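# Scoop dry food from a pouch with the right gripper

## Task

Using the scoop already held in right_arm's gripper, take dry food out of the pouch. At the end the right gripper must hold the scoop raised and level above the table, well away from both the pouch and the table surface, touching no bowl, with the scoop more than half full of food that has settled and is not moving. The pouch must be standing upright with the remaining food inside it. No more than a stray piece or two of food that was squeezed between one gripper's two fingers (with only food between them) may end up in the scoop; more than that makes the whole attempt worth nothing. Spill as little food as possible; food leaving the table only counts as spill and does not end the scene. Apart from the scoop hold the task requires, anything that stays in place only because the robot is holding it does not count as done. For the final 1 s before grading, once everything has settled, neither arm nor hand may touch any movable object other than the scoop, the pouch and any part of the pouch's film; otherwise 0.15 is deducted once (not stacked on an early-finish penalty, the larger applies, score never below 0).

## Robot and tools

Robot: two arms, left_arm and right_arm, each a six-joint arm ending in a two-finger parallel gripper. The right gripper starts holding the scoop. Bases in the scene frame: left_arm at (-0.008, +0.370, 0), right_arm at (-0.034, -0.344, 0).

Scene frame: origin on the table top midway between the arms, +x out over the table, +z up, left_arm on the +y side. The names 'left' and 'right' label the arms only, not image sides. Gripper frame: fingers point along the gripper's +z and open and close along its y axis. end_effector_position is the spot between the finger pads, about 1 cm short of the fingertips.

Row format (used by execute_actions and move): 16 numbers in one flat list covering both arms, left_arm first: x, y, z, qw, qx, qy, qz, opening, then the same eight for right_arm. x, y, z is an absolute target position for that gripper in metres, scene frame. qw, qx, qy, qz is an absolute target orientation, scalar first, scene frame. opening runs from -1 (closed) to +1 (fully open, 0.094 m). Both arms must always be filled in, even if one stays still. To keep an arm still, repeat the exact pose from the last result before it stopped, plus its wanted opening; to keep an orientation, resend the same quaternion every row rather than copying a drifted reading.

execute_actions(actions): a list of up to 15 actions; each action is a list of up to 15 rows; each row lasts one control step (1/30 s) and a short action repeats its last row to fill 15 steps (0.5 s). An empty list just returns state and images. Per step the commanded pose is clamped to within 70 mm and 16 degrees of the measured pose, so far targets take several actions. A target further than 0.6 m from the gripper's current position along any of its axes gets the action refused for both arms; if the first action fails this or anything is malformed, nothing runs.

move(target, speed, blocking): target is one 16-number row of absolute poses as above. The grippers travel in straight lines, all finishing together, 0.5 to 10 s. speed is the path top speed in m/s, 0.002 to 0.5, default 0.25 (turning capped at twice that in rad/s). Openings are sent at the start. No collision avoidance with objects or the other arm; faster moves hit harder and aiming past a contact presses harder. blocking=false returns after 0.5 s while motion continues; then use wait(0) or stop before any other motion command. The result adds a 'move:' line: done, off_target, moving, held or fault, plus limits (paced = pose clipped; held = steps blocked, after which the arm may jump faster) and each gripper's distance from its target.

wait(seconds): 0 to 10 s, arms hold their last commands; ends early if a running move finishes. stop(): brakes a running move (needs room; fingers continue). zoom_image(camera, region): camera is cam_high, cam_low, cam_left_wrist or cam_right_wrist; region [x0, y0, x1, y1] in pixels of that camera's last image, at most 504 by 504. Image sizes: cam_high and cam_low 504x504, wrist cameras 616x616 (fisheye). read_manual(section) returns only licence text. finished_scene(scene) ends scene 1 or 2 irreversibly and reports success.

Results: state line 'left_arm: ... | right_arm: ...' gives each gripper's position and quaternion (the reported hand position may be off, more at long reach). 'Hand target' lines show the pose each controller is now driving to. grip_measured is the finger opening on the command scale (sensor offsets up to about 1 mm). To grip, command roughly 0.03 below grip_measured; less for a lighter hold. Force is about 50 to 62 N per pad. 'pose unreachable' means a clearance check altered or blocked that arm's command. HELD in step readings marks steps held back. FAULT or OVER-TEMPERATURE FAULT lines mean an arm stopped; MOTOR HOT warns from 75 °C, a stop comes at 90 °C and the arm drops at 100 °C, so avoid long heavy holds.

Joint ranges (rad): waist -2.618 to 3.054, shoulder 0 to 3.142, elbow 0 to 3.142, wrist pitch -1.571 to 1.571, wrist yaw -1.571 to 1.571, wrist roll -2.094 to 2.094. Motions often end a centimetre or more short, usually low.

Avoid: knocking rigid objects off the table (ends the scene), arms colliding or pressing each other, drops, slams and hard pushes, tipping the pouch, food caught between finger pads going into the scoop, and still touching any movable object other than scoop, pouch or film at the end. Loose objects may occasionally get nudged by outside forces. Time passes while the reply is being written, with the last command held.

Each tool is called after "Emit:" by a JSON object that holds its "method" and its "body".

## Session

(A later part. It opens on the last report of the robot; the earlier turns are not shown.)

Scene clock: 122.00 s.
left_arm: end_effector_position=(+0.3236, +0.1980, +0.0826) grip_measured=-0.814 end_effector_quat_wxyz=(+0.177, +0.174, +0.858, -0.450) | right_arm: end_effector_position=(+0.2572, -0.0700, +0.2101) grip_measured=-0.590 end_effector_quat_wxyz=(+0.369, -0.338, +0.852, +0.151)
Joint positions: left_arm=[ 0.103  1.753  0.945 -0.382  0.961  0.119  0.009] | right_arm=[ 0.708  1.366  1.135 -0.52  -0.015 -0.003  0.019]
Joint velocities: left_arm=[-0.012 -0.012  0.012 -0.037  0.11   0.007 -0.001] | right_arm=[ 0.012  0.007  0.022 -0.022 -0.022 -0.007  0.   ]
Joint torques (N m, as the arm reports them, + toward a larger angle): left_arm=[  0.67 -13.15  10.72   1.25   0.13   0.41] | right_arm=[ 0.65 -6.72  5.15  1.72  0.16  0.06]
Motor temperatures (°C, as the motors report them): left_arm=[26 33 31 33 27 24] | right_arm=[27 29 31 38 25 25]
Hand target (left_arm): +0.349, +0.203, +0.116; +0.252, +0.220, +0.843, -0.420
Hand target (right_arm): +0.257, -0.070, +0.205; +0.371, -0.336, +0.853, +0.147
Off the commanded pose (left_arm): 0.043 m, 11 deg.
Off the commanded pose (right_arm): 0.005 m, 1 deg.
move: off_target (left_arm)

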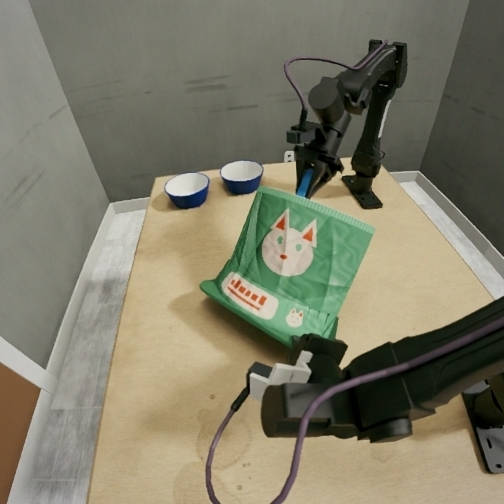

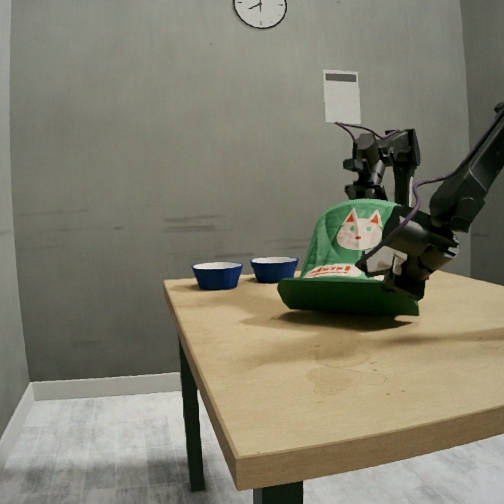

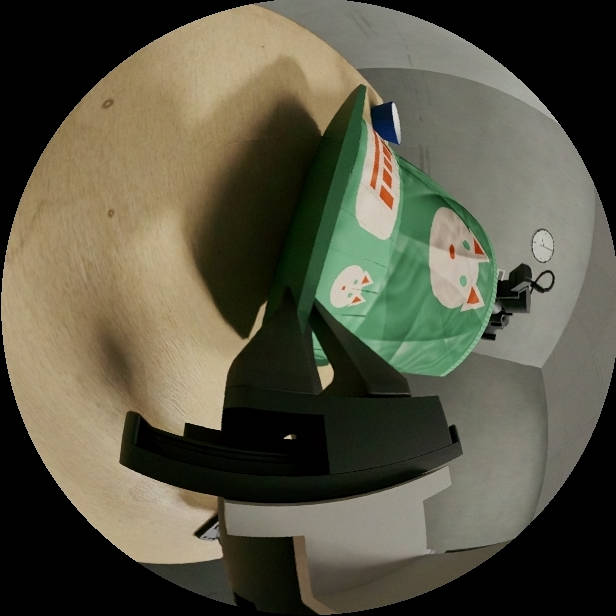

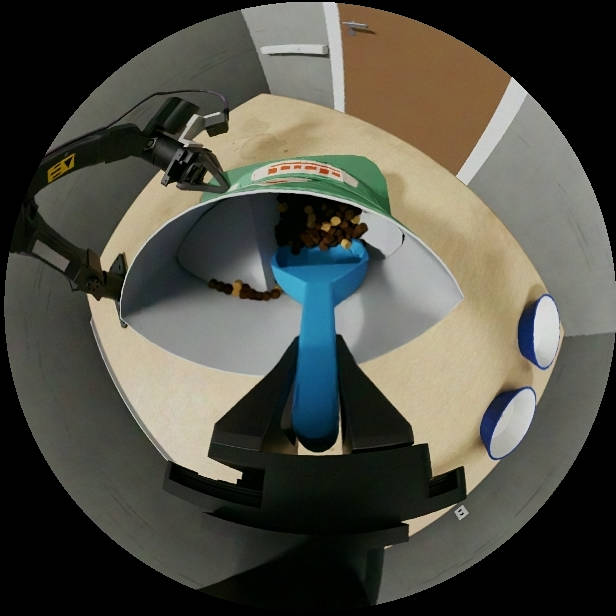

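Emit:
{"method": "move", "body": {"target": [0.365,0.21,0.158,0.311,0.283,0.848,-0.321,-0.88,0.235,-0.095,0.178,0.467,-0.336,0.793,0.198,-0.62], "speed": 0.04}}

Scene clock: 133.00 s.
left_arm: end_effector_position=(+0.3264, +0.2049, +0.1178) grip_measured=-0.815 end_effector_quat_wxyz=(+0.216, +0.246, +0.870, -0.368) | right_arm: end_effector_position=(+0.2363, -0.0861, +0.1804) grip_measured=-0.590 end_effector_quat_wxyz=(+0.468, -0.337, +0.790, +0.208)
Joint positions: left_arm=[ 0.073  1.634  1.043 -0.57   0.805  0.263  0.009] | right_arm=[ 0.677  1.145  0.664 -0.017 -0.092 -0.035  0.019]
Joint velocities: left_arm=[ 0.002  0.002 -0.002  0.007 -0.022 -0.066 -0.001] | right_arm=[-0.012 -0.012 -0.012 -0.037 -0.051 -0.081  0.001]
Joint torques (N m, as the arm reports them, + toward a larger angle): left_arm=[  0.56 -12.82  12.37   1.69  -0.14   0.19] | right_arm=[-1.03 -5.98  5.6   1.59  0.06 -0.08]
Motor temperatures (°C, as the motors report them): left_arm=[26 34 32 32 27 24] | right_arm=[27 29 31 39 25 25]
Hand target (left_arm): +0.360, +0.211, +0.162; +0.311, +0.280, +0.849, -0.322
Hand target (right_arm): +0.236, -0.094, +0.177; +0.467, -0.336, +0.794, +0.199
Off the commanded pose (left_arm): 0.056 m, 13 deg.
Off the commanded pose (right_arm): 0.009 m, 1 deg.
move: off_target (left_arm)

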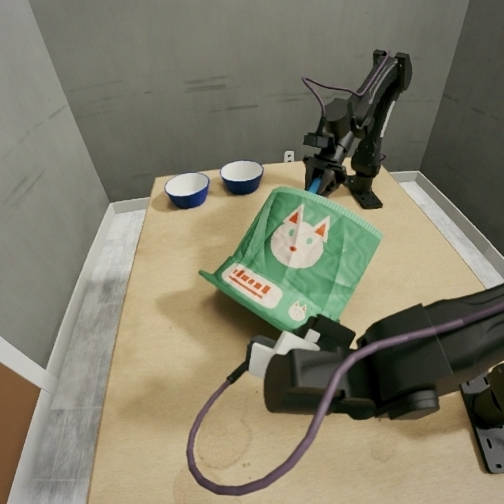

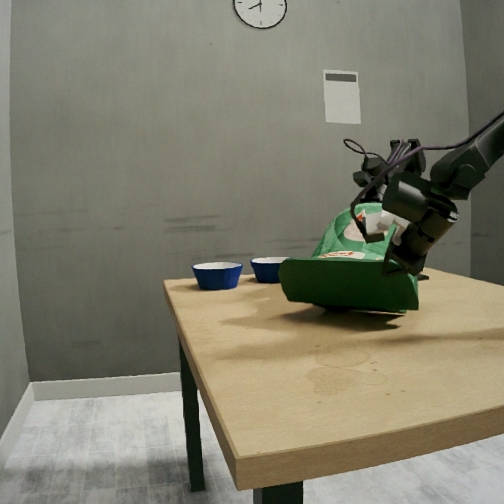

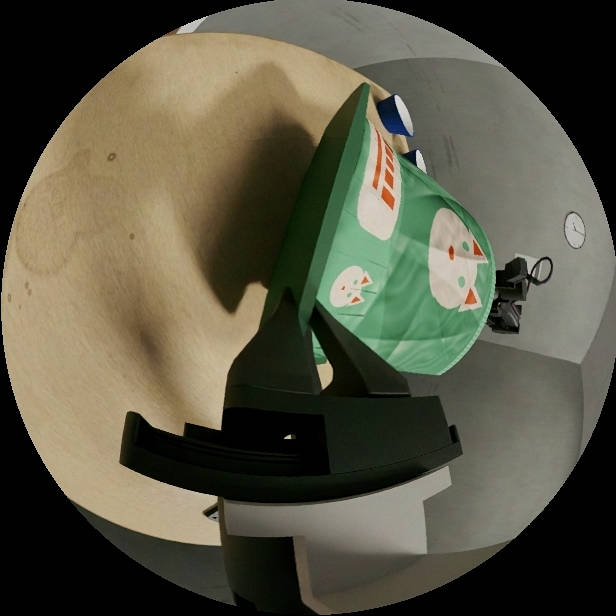

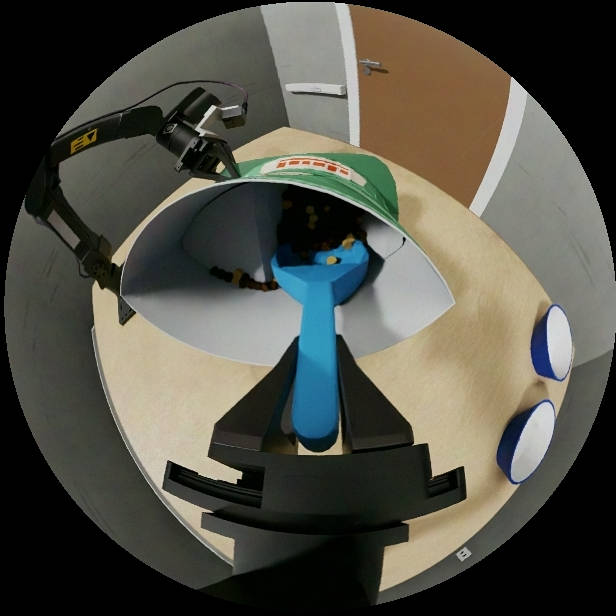

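Emit:
{"method": "move", "body": {"target": [0.318,0.18,0.165,0.364,0.338,0.84,-0.216,-0.88,0.215,-0.102,0.148,0.547,-0.314,0.74,0.232,-0.62], "speed": 0.05}}

Emit:
{"method": "zoom_image", "body": {"camera": "cam_right_wrist", "region": [200,160,440,340]}}

Scene clock: 151.07 s.
left_arm: end_effector_position=(+0.2930, +0.1847, +0.1421) grip_measured=-0.834 end_effector_quat_wxyz=(+0.274, +0.287, +0.880, -0.259) | right_arm: end_effector_position=(+0.2200, -0.1029, +0.1497) grip_measured=-0.590 end_effector_quat_wxyz=(+0.551, -0.312, +0.739, +0.227)
Joint positions: left_arm=[-0.126  1.363  0.924 -0.516  0.504  0.156  0.008] | right_arm=[ 0.686  1.087  0.301  0.492 -0.063 -0.028  0.019]
Joint velocities: left_arm=[ 0.007 -0.012 -0.007  0.037 -0.051 -0.022  0.   ] | right_arm=[-0.012 -0.012  0.002 -0.007 -0.037 -0.051 -0.001]
Joint torques (N m, as the arm reports them, + toward a larger angle): left_arm=[-1.5  -8.57  7.81  2.32 -0.35  0.69] | right_arm=[ 0.76 -3.28  5.71  1.85 -0.03  0.1 ]
Motor temperatures (°C, as the motors report them): left_arm=[26 35 33 34 27 24] | right_arm=[27 28 31 40 25 25]
Hand target (left_arm): +0.315, +0.181, +0.169; +0.359, +0.334, +0.844, -0.216
Hand target (right_arm): +0.216, -0.101, +0.147; +0.547, -0.314, +0.740, +0.233
Off the commanded pose (left_arm): 0.034 m, 14 deg.
Off the commanded pose (right_arm): 0.005 m, 1 deg.
move: off_target (left_arm)

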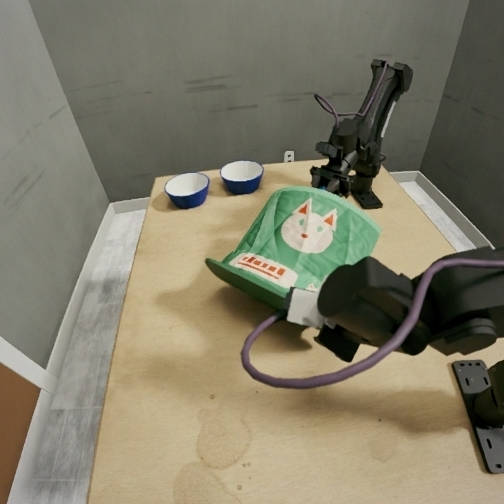

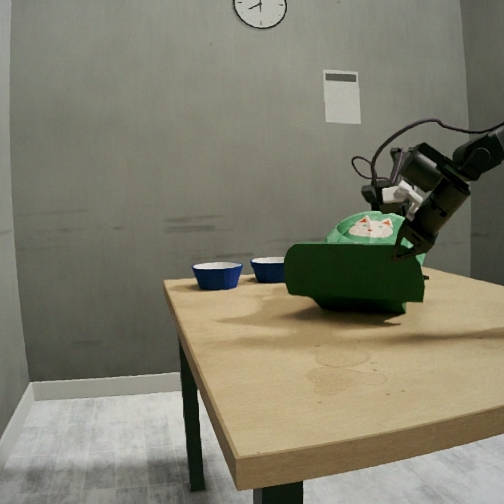

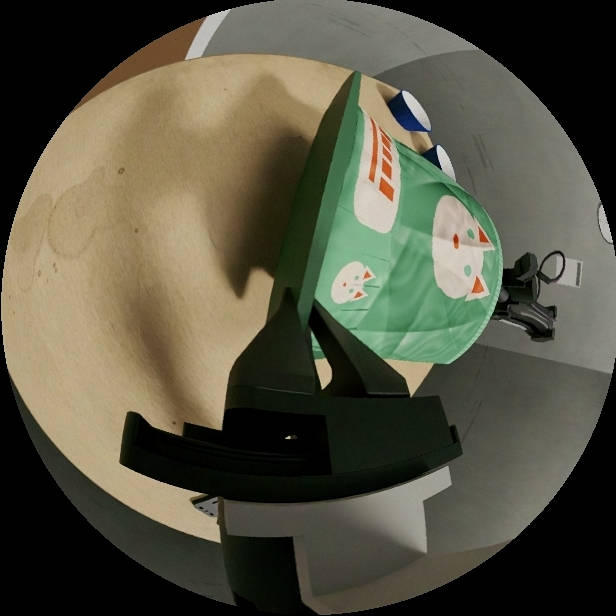

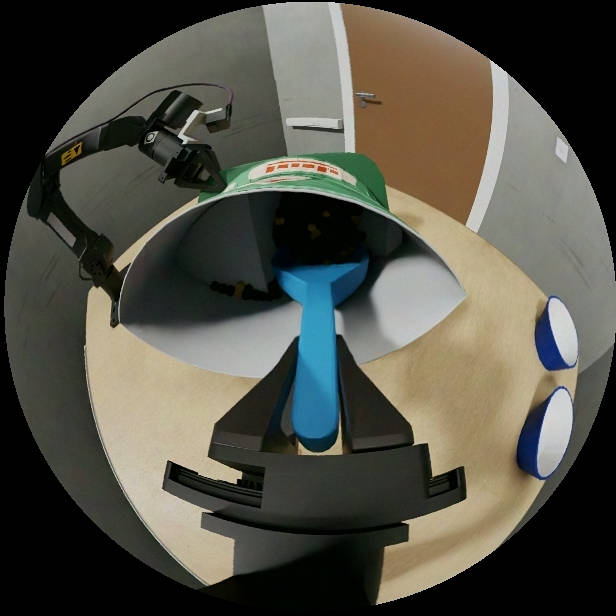

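Region (200, 160, 440, 340) of cam_right_wrist's 616x616 image, scaled by 2.100, with more detail than that image has; it fills the top 378 rows of this view, and the rest is white.

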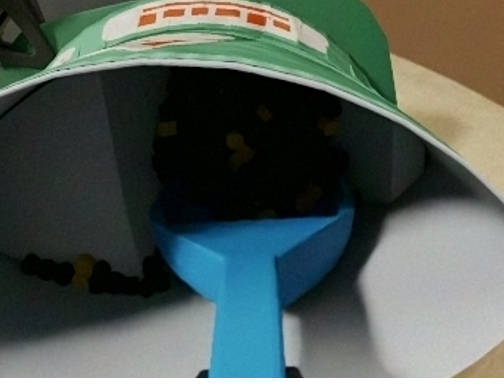

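Emit:
{"method": "move", "body": {"target": [0.308,0.178,0.155,0.335,0.32,0.856,-0.23,-0.95,0.222,-0.088,0.122,0.636,-0.287,0.66,0.277,-0.62], "speed": 0.04}}

Emit:
{"method": "zoom_image", "body": {"camera": "cam_right_wrist", "region": [200,160,440,340]}}

Scene clock: 158.13 s.
left_arm: end_effector_position=(+0.2974, +0.1882, +0.1411) grip_measured=-0.834 end_effector_quat_wxyz=(+0.273, +0.257, +0.891, -0.254) | right_arm: end_effector_position=(+0.2306, -0.0977, +0.1178) grip_measured=-0.590 end_effector_quat_wxyz=(+0.636, -0.277, +0.674, +0.254)
Joint positions: left_arm=[-0.125  1.364  0.923 -0.506  0.475  0.097  0.008] | right_arm=[ 0.687  1.723  0.127  1.535 -0.044 -0.014  0.019]
Joint velocities: left_arm=[-0.002 -0.002 -0.007  0.022 -0.022  0.022  0.001] | right_arm=[ 0.022 -0.002 -0.002  0.066 -0.007 -0.037  0.   ]
Joint torques (N m, as the arm reports them, + toward a larger angle): left_arm=[-2.5  -7.55  6.62  2.12 -0.1   0.77] | right_arm=[ 1.46 -4.74  3.2   2.05 -0.44  0.15]
Motor temperatures (°C, as the motors report them): left_arm=[26 34 32 35 27 25] | right_arm=[27 28 31 41 25 25]
Hand target (left_arm): +0.307, +0.178, +0.156; +0.331, +0.317, +0.858, -0.230
Hand target (right_arm): +0.223, -0.087, +0.121; +0.633, -0.288, +0.663, +0.276
Off the commanded pose (left_arm): 0.020 m, 11 deg.
Off the commanded pose (right_arm): 0.014 m, 3 deg.
joint sent to its limit (right arm) — the command would take joint 4 (wrist pitch) past its upper limit, so that joint was sent only as far as its limit.
move: off_target (left_arm, right_arm)

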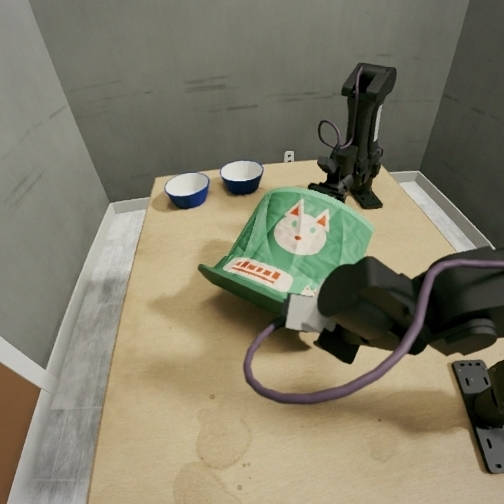

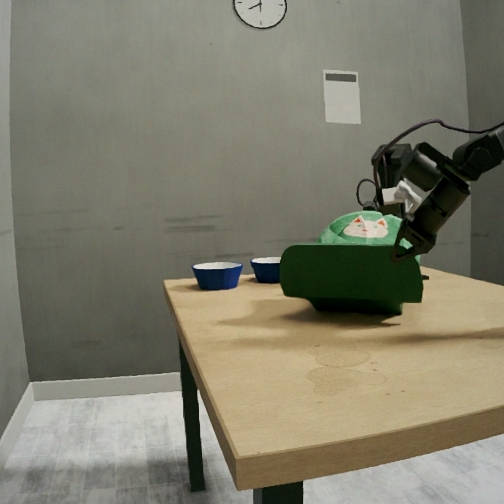

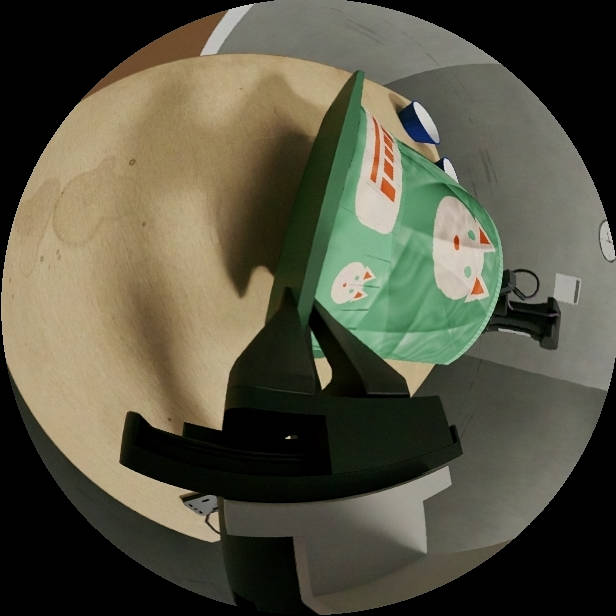

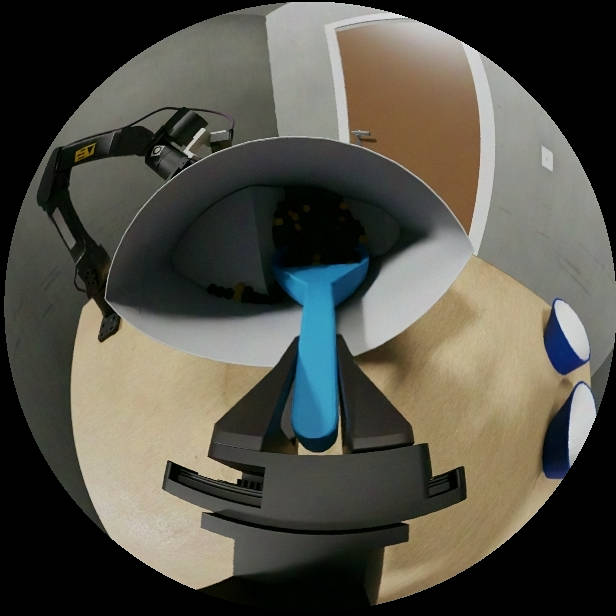

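Region (200, 160, 440, 340) of cam_right_wrist's 616x616 image, scaled by 2.100, with more detail than that image has; it fills the top 378 rows of this view, and the rest is white.

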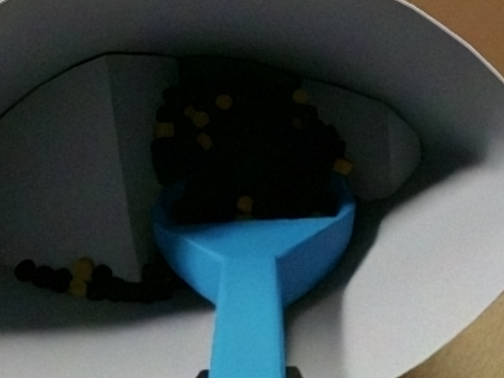

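Emit:
{"method": "move", "body": {"target": [0.29,0.162,0.166,0.37,0.345,0.838,-0.2,-0.95,0.222,-0.10,0.13,0.643,-0.27,0.66,0.27,-0.62], "speed": 0.04}}

Emit:
{"method": "zoom_image", "body": {"camera": "cam_right_wrist", "region": [200,160,440,340]}}

Scene clock: 166.83 s.
left_arm: end_effector_position=(+0.2844, +0.1743, +0.1527) grip_measured=-0.835 end_effector_quat_wxyz=(+0.318, +0.280, +0.880, -0.216) | right_arm: end_effector_position=(+0.2239, -0.1055, +0.1191) grip_measured=-0.590 end_effector_quat_wxyz=(+0.637, -0.270, +0.676, +0.255)
Joint positions: left_arm=[-0.244  1.26   0.864 -0.445  0.331  0.06   0.008] | right_arm=[ 0.688  1.694  0.087  1.549 -0.033 -0.002  0.019]
Joint velocities: left_arm=[-0.017 -0.002  0.002 -0.007 -0.022 -0.007 -0.   ] | right_arm=[-0.007 -0.002 -0.017 -0.037  0.051 -0.066 -0.001]
Joint torques (N m, as the arm reports them, + toward a larger angle): left_arm=[-2.49 -6.27  6.57  2.19 -0.01  0.9 ] | right_arm=[ 0.26 -7.01  3.24  1.94 -0.24  0.11]
Motor temperatures (°C, as the motors report them): left_arm=[26 34 32 35 27 25] | right_arm=[27 28 31 41 25 25]
Hand target (left_arm): +0.289, +0.162, +0.167; +0.368, +0.341, +0.842, -0.199
Hand target (right_arm): +0.222, -0.100, +0.130; +0.644, -0.271, +0.662, +0.270
Off the commanded pose (left_arm): 0.019 m, 11 deg.
Off the commanded pose (right_arm): 0.012 m, 3 deg.
joint sent to its limit (right arm) — the command would take joint 4 (wrist pitch) past its upper limit, so that joint was sent only as far as its limit.
move: off_target (left_arm, right_arm)

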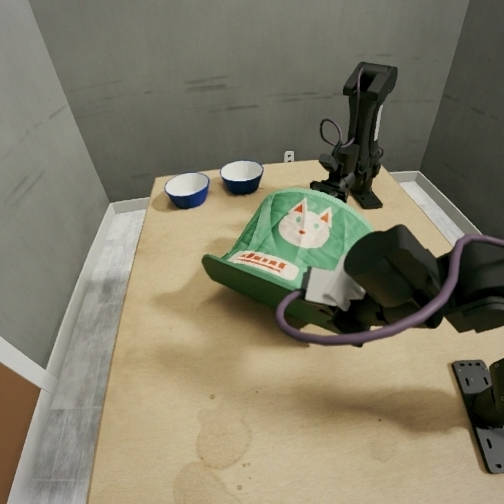

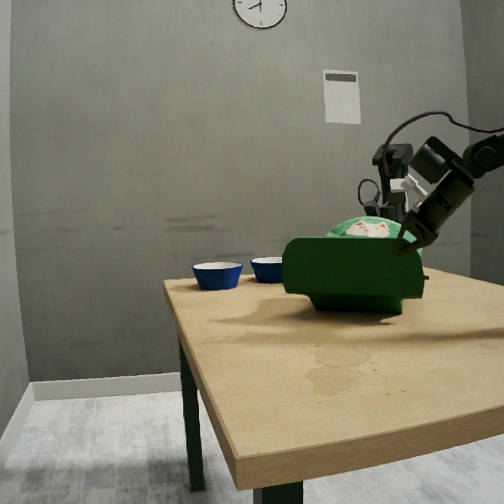

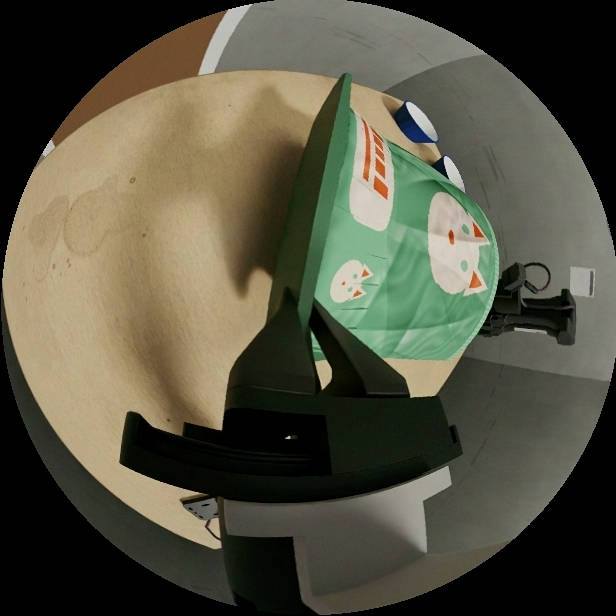

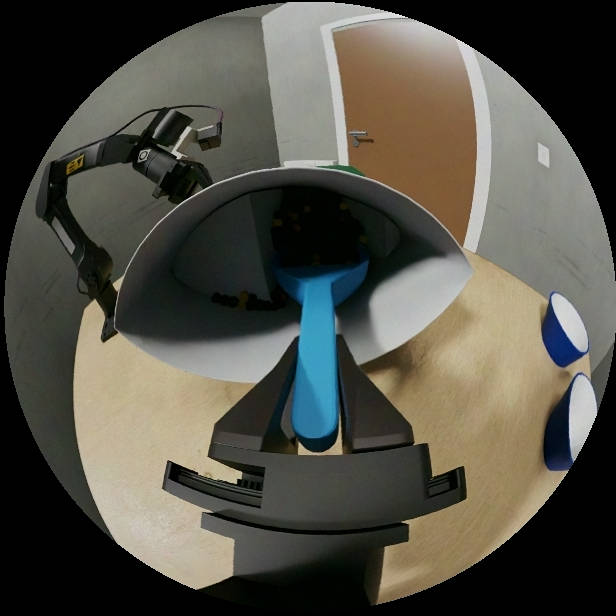

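Region (200, 160, 440, 340) of cam_right_wrist's 616x616 image, scaled by 2.100, with more detail than that image has; it fills the top 378 rows of this view, and the rest is white.

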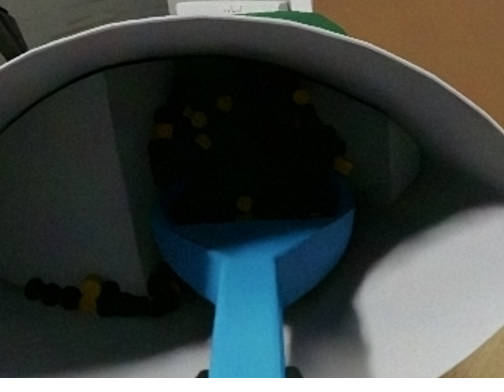

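Emit:
{"method": "move", "body": {"target": [0.315,0.205,0.14,0.27,0.26,0.88,-0.29,-0.95,0.218,-0.105,0.16,0.664,-0.266,0.642,0.275,-0.62], "speed": 0.025}}

Emit:
{"method": "zoom_image", "body": {"camera": "cam_right_wrist", "region": [200,160,440,340]}}

Scene clock: 174.73 s.
left_arm: end_effector_position=(+0.3029, +0.2034, +0.1238) grip_measured=-0.835 end_effector_quat_wxyz=(+0.235, +0.216, +0.895, -0.311) | right_arm: end_effector_position=(+0.2188, -0.1064, +0.1456) grip_measured=-0.590 end_effector_quat_wxyz=(+0.650, -0.270, +0.660, +0.265)
Joint positions: left_arm=[-0.009  1.448  0.919 -0.513  0.632  0.105  0.008] | right_arm=[ 0.688  1.497  0.086  1.395 -0.049 -0.002  0.019]
Joint velocities: left_arm=[-0.007 -0.002  0.002 -0.022 -0.037  0.007  0.002] | right_arm=[-0.012 -0.002 -0.017 -0.095 -0.022 -0.007 -0.001]
Joint torques (N m, as the arm reports them, + toward a larger angle): left_arm=[ 0.25 -6.5  10.66  1.18  0.11  0.66] | right_arm=[-0.06 -6.56  3.91  2.13 -0.09  0.03]
Motor temperatures (°C, as the motors report them): left_arm=[26 33 32 35 27 25] | right_arm=[27 29 31 42 25 25]
Hand target (left_arm): +0.314, +0.205, +0.139; +0.270, +0.258, +0.881, -0.290
Hand target (right_arm): +0.218, -0.105, +0.160; +0.664, -0.266, +0.642, +0.275
Off the commanded pose (left_arm): 0.020 m, 7 deg.
Off the commanded pose (right_arm): 0.014 m, 3 deg.
move: off_target (left_arm, right_arm)

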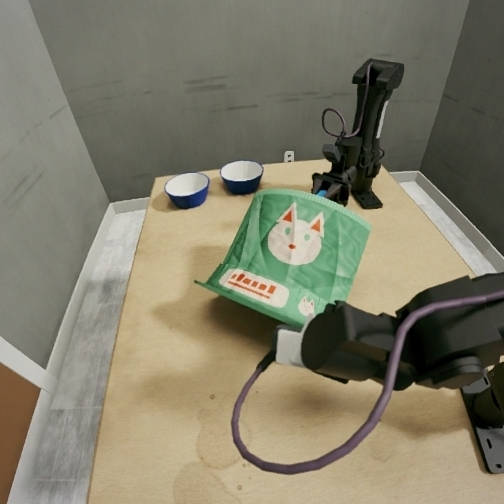

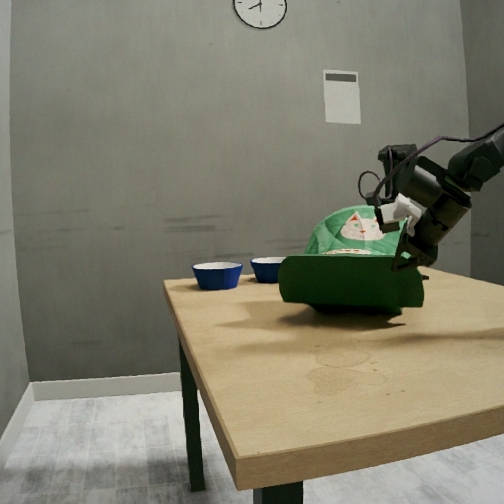

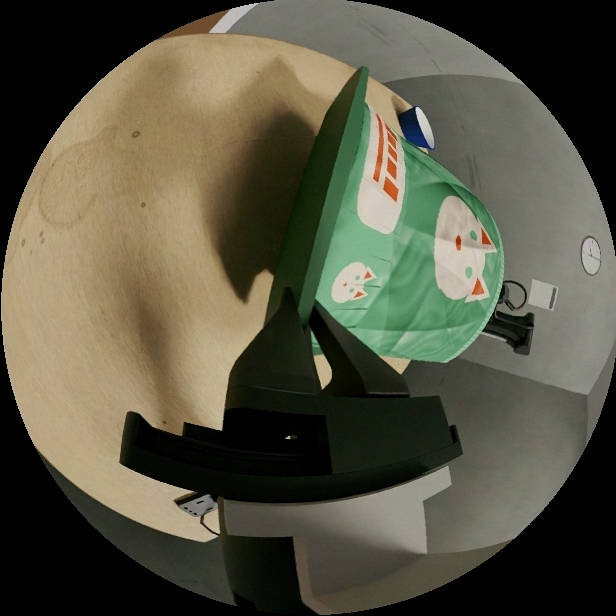

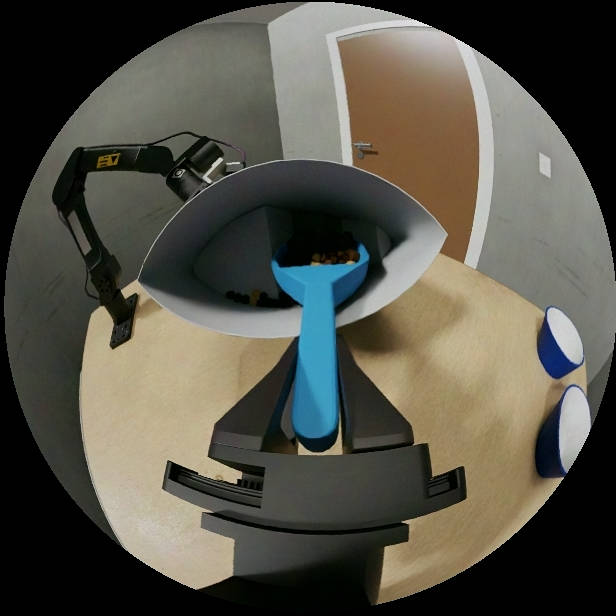

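Region (200, 160, 440, 340) of cam_right_wrist's 616x616 image, scaled by 2.100, with more detail than that image has; it fills the top 378 rows of this view, and the rest is white.

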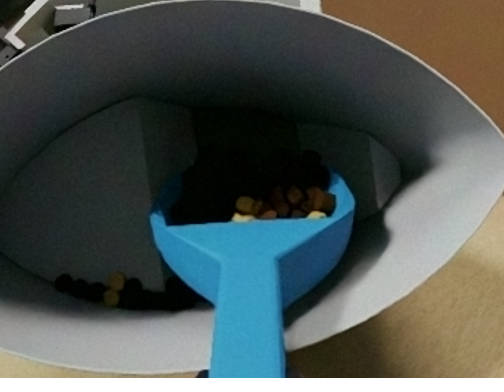

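Emit:
{"method": "move", "body": {"target": [0.325,0.225,0.105,0.22,0.19,0.87,-0.40,-0.95,0.20,-0.115,0.20,0.71,-0.245,0.59,0.294,-0.62], "speed": 0.04}}

Emit:
{"method": "zoom_image", "body": {"camera": "cam_right_wrist", "region": [200,160,440,340]}}

Emit:
{"method": "zoom_image", "body": {"camera": "cam_high", "region": [230,130,390,260]}}

Scene clock: 182.67 s.
left_arm: end_effector_position=(+0.3129, +0.2239, +0.0881) grip_measured=-0.834 end_effector_quat_wxyz=(+0.177, +0.150, +0.884, -0.406) | right_arm: end_effector_position=(+0.2035, -0.1123, +0.1842) grip_measured=-0.590 end_effector_quat_wxyz=(+0.693, -0.257, +0.610, +0.286)
Joint positions: left_arm=[ 0.149  1.651  0.919 -0.495  0.868  0.139  0.008] | right_arm=[ 0.709  1.38   0.045  1.459 -0.042 -0.002  0.019]
Joint velocities: left_arm=[-0.002 -0.007  0.002 -0.007  0.007 -0.022 -0.001] | right_arm=[ 0.002 -0.007 -0.002 -0.081  0.007 -0.007 -0.   ]
Joint torques (N m, as the arm reports them, + toward a larger angle): left_arm=[ 0.47 -9.09  8.47  1.13  0.46  0.53] | right_arm=[ 0.82 -5.69  3.51  2.22  0.09  0.1 ]
Motor temperatures (°C, as the motors report them): left_arm=[26 33 32 34 27 25] | right_arm=[27 29 30 43 25 25]
Hand target (left_arm): +0.324, +0.225, +0.105; +0.219, +0.189, +0.870, -0.399
Hand target (right_arm): +0.200, -0.115, +0.199; +0.710, -0.245, +0.591, +0.295
Off the commanded pose (left_arm): 0.021 m, 7 deg.
Off the commanded pose (right_arm): 0.016 m, 3 deg.
move: off_target (left_arm, right_arm)

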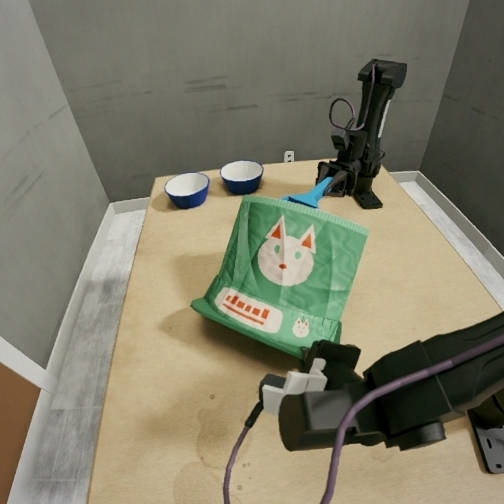

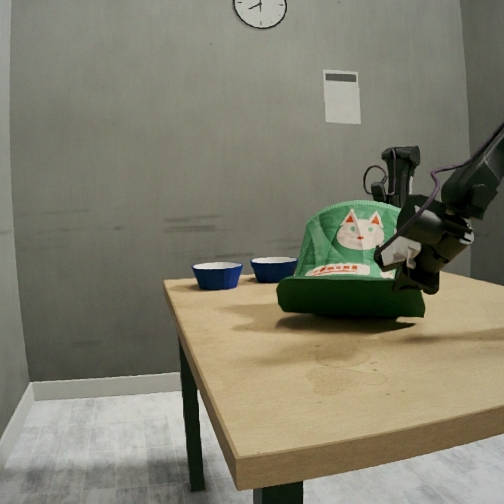

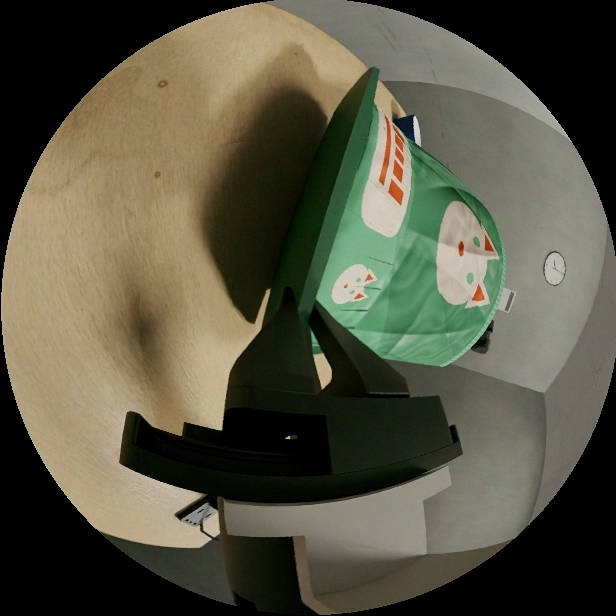

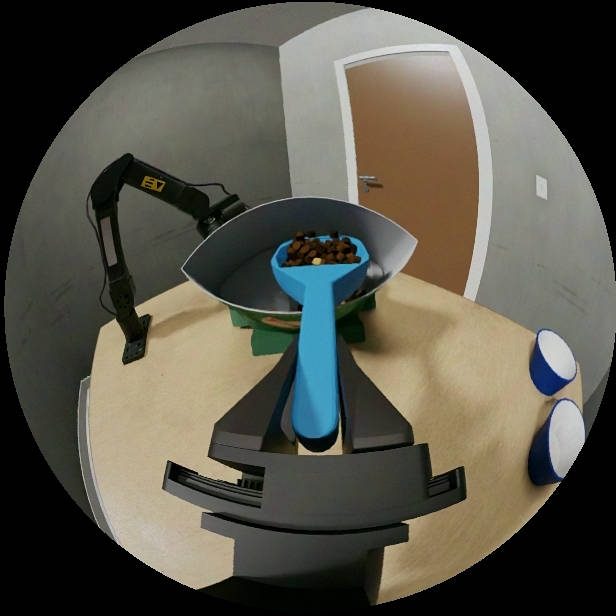

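Region (200, 160, 440, 340) of cam_right_wrist's 616x616 image, scaled by 2.100, with more detail than that image has; it fills the top 378 rows of this view, and the rest is white.

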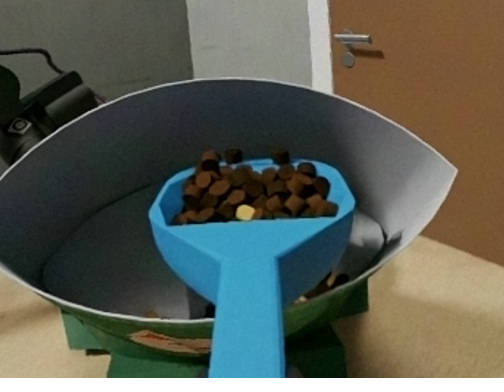

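Region (230, 130, 390, 260) of cam_high's 504x504 image, scaled by 3.150, with more detail than that image has; it fills the top 410 rows of this view, and the rest is white.

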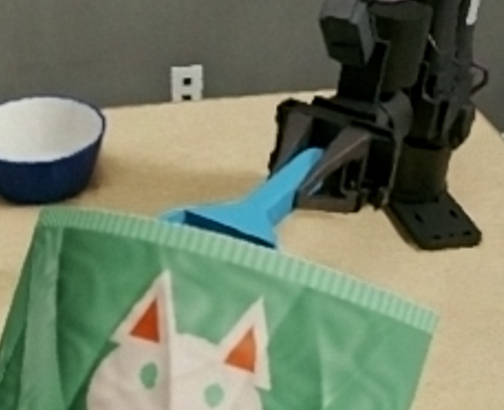

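Emit:
{"method": "move", "body": {"target": [0.325,0.225,0.105,0.22,0.19,0.87,-0.40,-0.95,0.20,-0.15,0.30,0.793,-0.205,0.439,0.37,-0.62], "speed": 0.06}}

Emit:
{"method": "move", "body": {"target": [0.325,0.225,0.105,0.22,0.19,0.87,-0.40,-0.95,0.215,-0.14,0.30,0.57,-0.35,0.68,0.297,-0.62], "speed": 0.12}}

Emit:
{"method": "zoom_image", "body": {"camera": "cam_high", "region": [230,100,390,230]}}

Scene clock: 192.33 s.
left_arm: end_effector_position=(+0.3127, +0.2246, +0.0855) grip_measured=-0.834 end_effector_quat_wxyz=(+0.172, +0.145, +0.884, -0.409) | right_arm: end_effector_position=(+0.2022, -0.1472, +0.2749) grip_measured=-0.590 end_effector_quat_wxyz=(+0.759, -0.216, +0.501, +0.355)
Joint positions: left_arm=[ 0.153  1.662  0.919 -0.495  0.875  0.138  0.008] | right_arm=[ 0.485  1.17   0.087  1.519 -0.294  0.165  0.019]
Joint velocities: left_arm=[-0.007  0.007 -0.012  0.11  -0.051  0.022 -0.001] | right_arm=[-0.012  0.007  0.017 -0.022 -0.022  0.007  0.   ]
Joint torques (N m, as the arm reports them, + toward a larger angle): left_arm=[  0.25 -10.44   8.46   1.11   0.42   0.52] | right_arm=[-0.68 -4.45  6.6   1.9  -0.01  0.1 ]
Motor temperatures (°C, as the motors report them): left_arm=[26 33 32 33 27 25] | right_arm=[27 28 31 44 25 25]
Hand target (left_arm): +0.324, +0.225, +0.105; +0.220, +0.188, +0.870, -0.399
Hand target (right_arm): +0.198, -0.151, +0.300; +0.780, -0.211, +0.465, +0.361
Off the commanded pose (left_arm): 0.023 m, 8 deg.
Off the commanded pose (right_arm): 0.025 m, 8 deg.
joint sent to its limit (right arm) — the command would take joint 4 (wrist pitch) past its upper limit, so that joint was sent only as far as its limit.
move: off_target (left_arm, right_arm)

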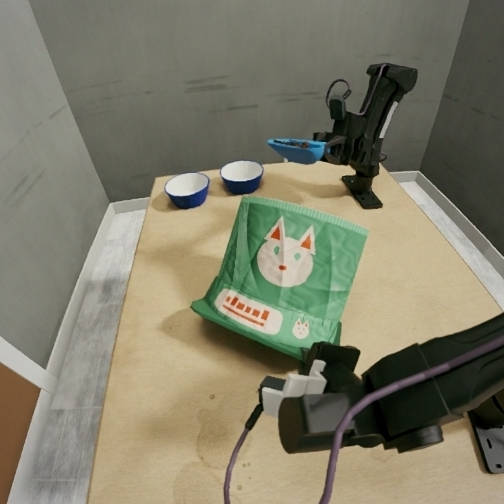

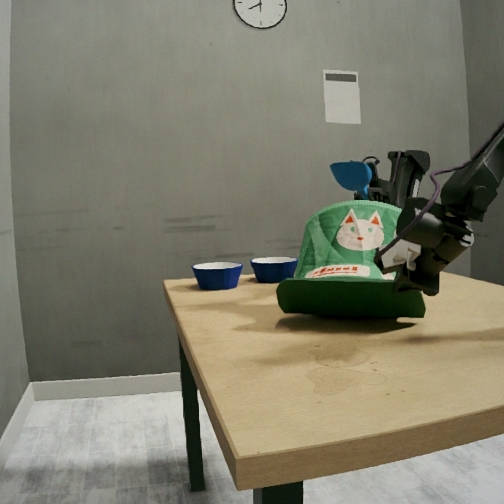

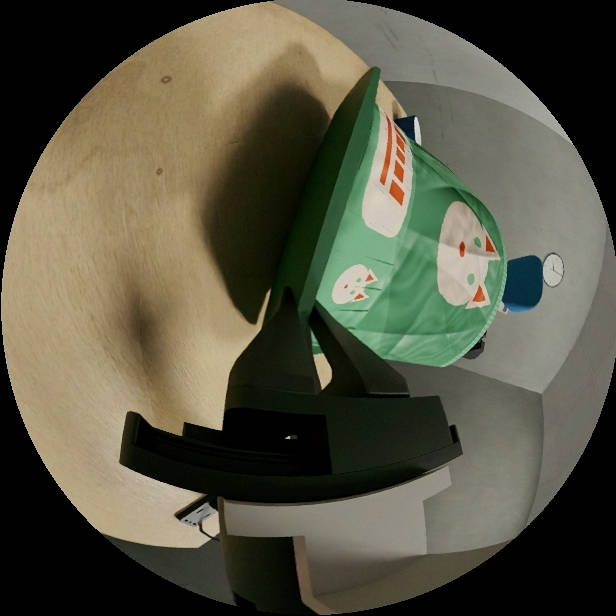

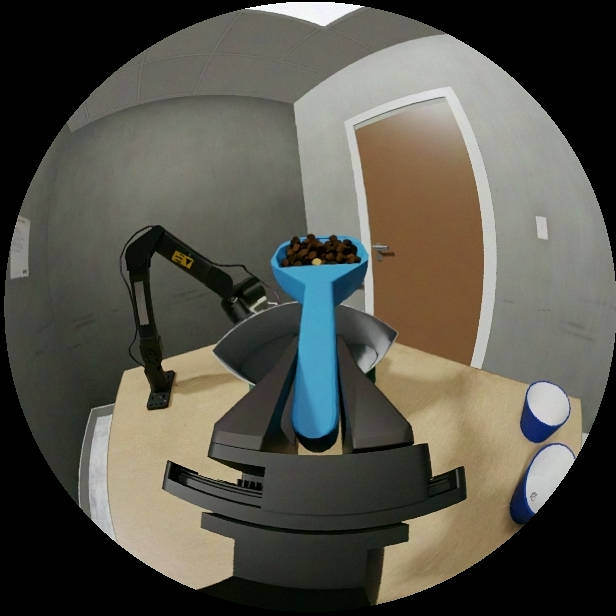

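Scene clock: 195.47 s.
left_arm: end_effector_position=(+0.3125, +0.2248, +0.0834) grip_measured=-0.834 end_effector_quat_wxyz=(+0.168, +0.142, +0.884, -0.413) | right_arm: end_effector_position=(+0.2104, -0.1420, +0.2826) grip_measured=-0.590 end_effector_quat_wxyz=(+0.553, -0.344, +0.699, +0.296)
Joint positions: left_arm=[ 0.156  1.673  0.919 -0.495  0.883  0.138  0.008] | right_arm=[ 0.357  0.805  0.682 -0.129 -0.539 -0.098  0.019]
Joint velocities: left_arm=[ 0.002  0.012 -0.002 -0.007 -0.007 -0.037 -0.001] | right_arm=[ 0.007 -0.007 -0.017 -0.022  0.066 -0.007 -0.   ]
Joint torques (N m, as the arm reports them, + toward a larger angle): left_arm=[ -0.05 -11.46   8.43   1.1    0.36   0.51] | right_arm=[-0.64 -1.09  8.54  1.99 -0.28 -0.11]
Motor temperatures (°C, as the motors report them): left_arm=[26 34 32 33 27 25] | right_arm=[27 28 31 44 25 25]
Hand target (left_arm): +0.324, +0.225, +0.105; +0.220, +0.188, +0.870, -0.399
Hand target (right_arm): +0.211, -0.142, +0.300; +0.571, -0.351, +0.681, +0.295
Off the commanded pose (left_arm): 0.025 m, 8 deg.
Off the commanded pose (right_arm): 0.018 m, 3 deg.
move: off_target (left_arm, right_arm)

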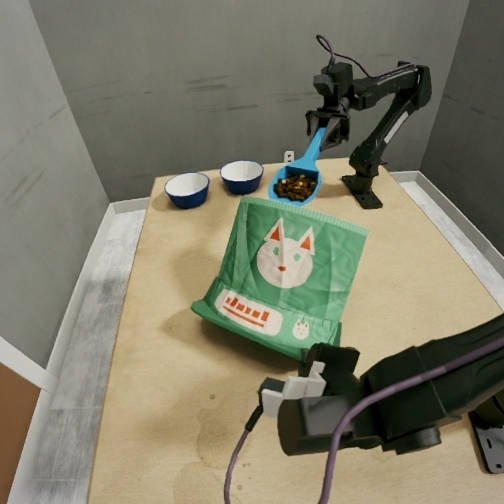

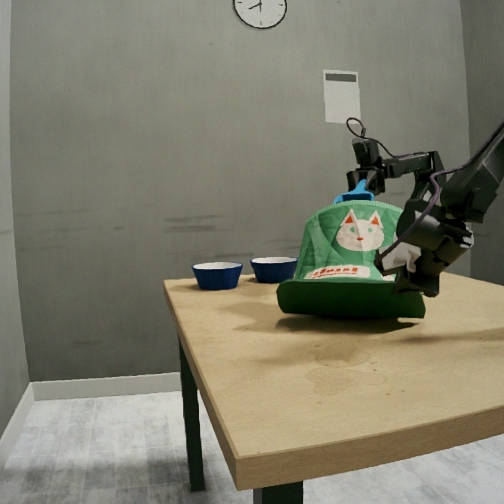

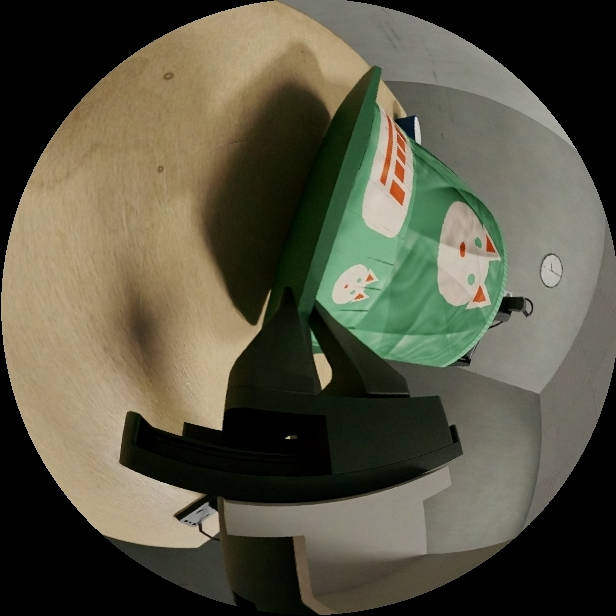

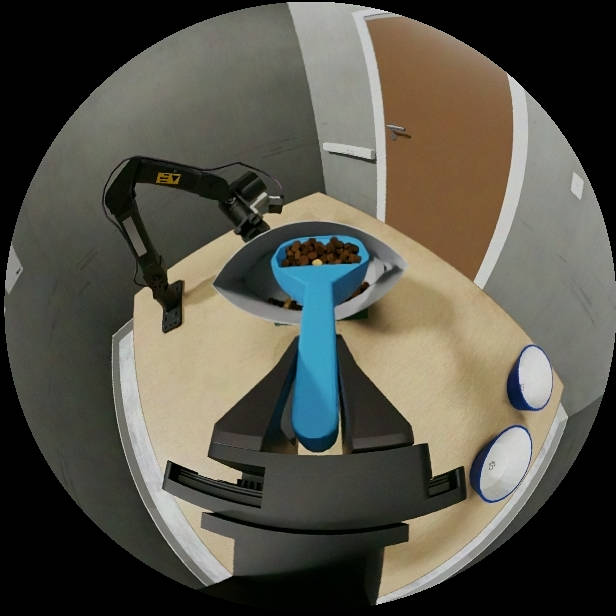

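Region (230, 100, 390, 230) of cam_high's 504x504 image, scaled by 3.150, with more detail than that image has; it fills the top 410 rows of this view, and the rest is white.

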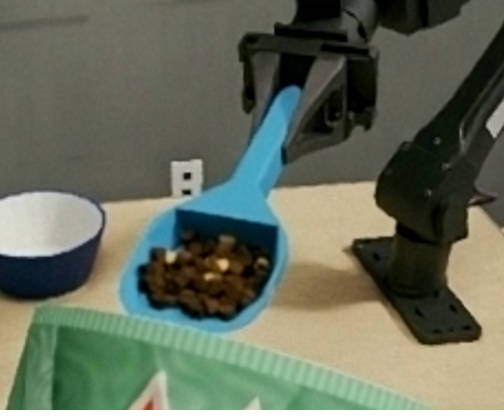

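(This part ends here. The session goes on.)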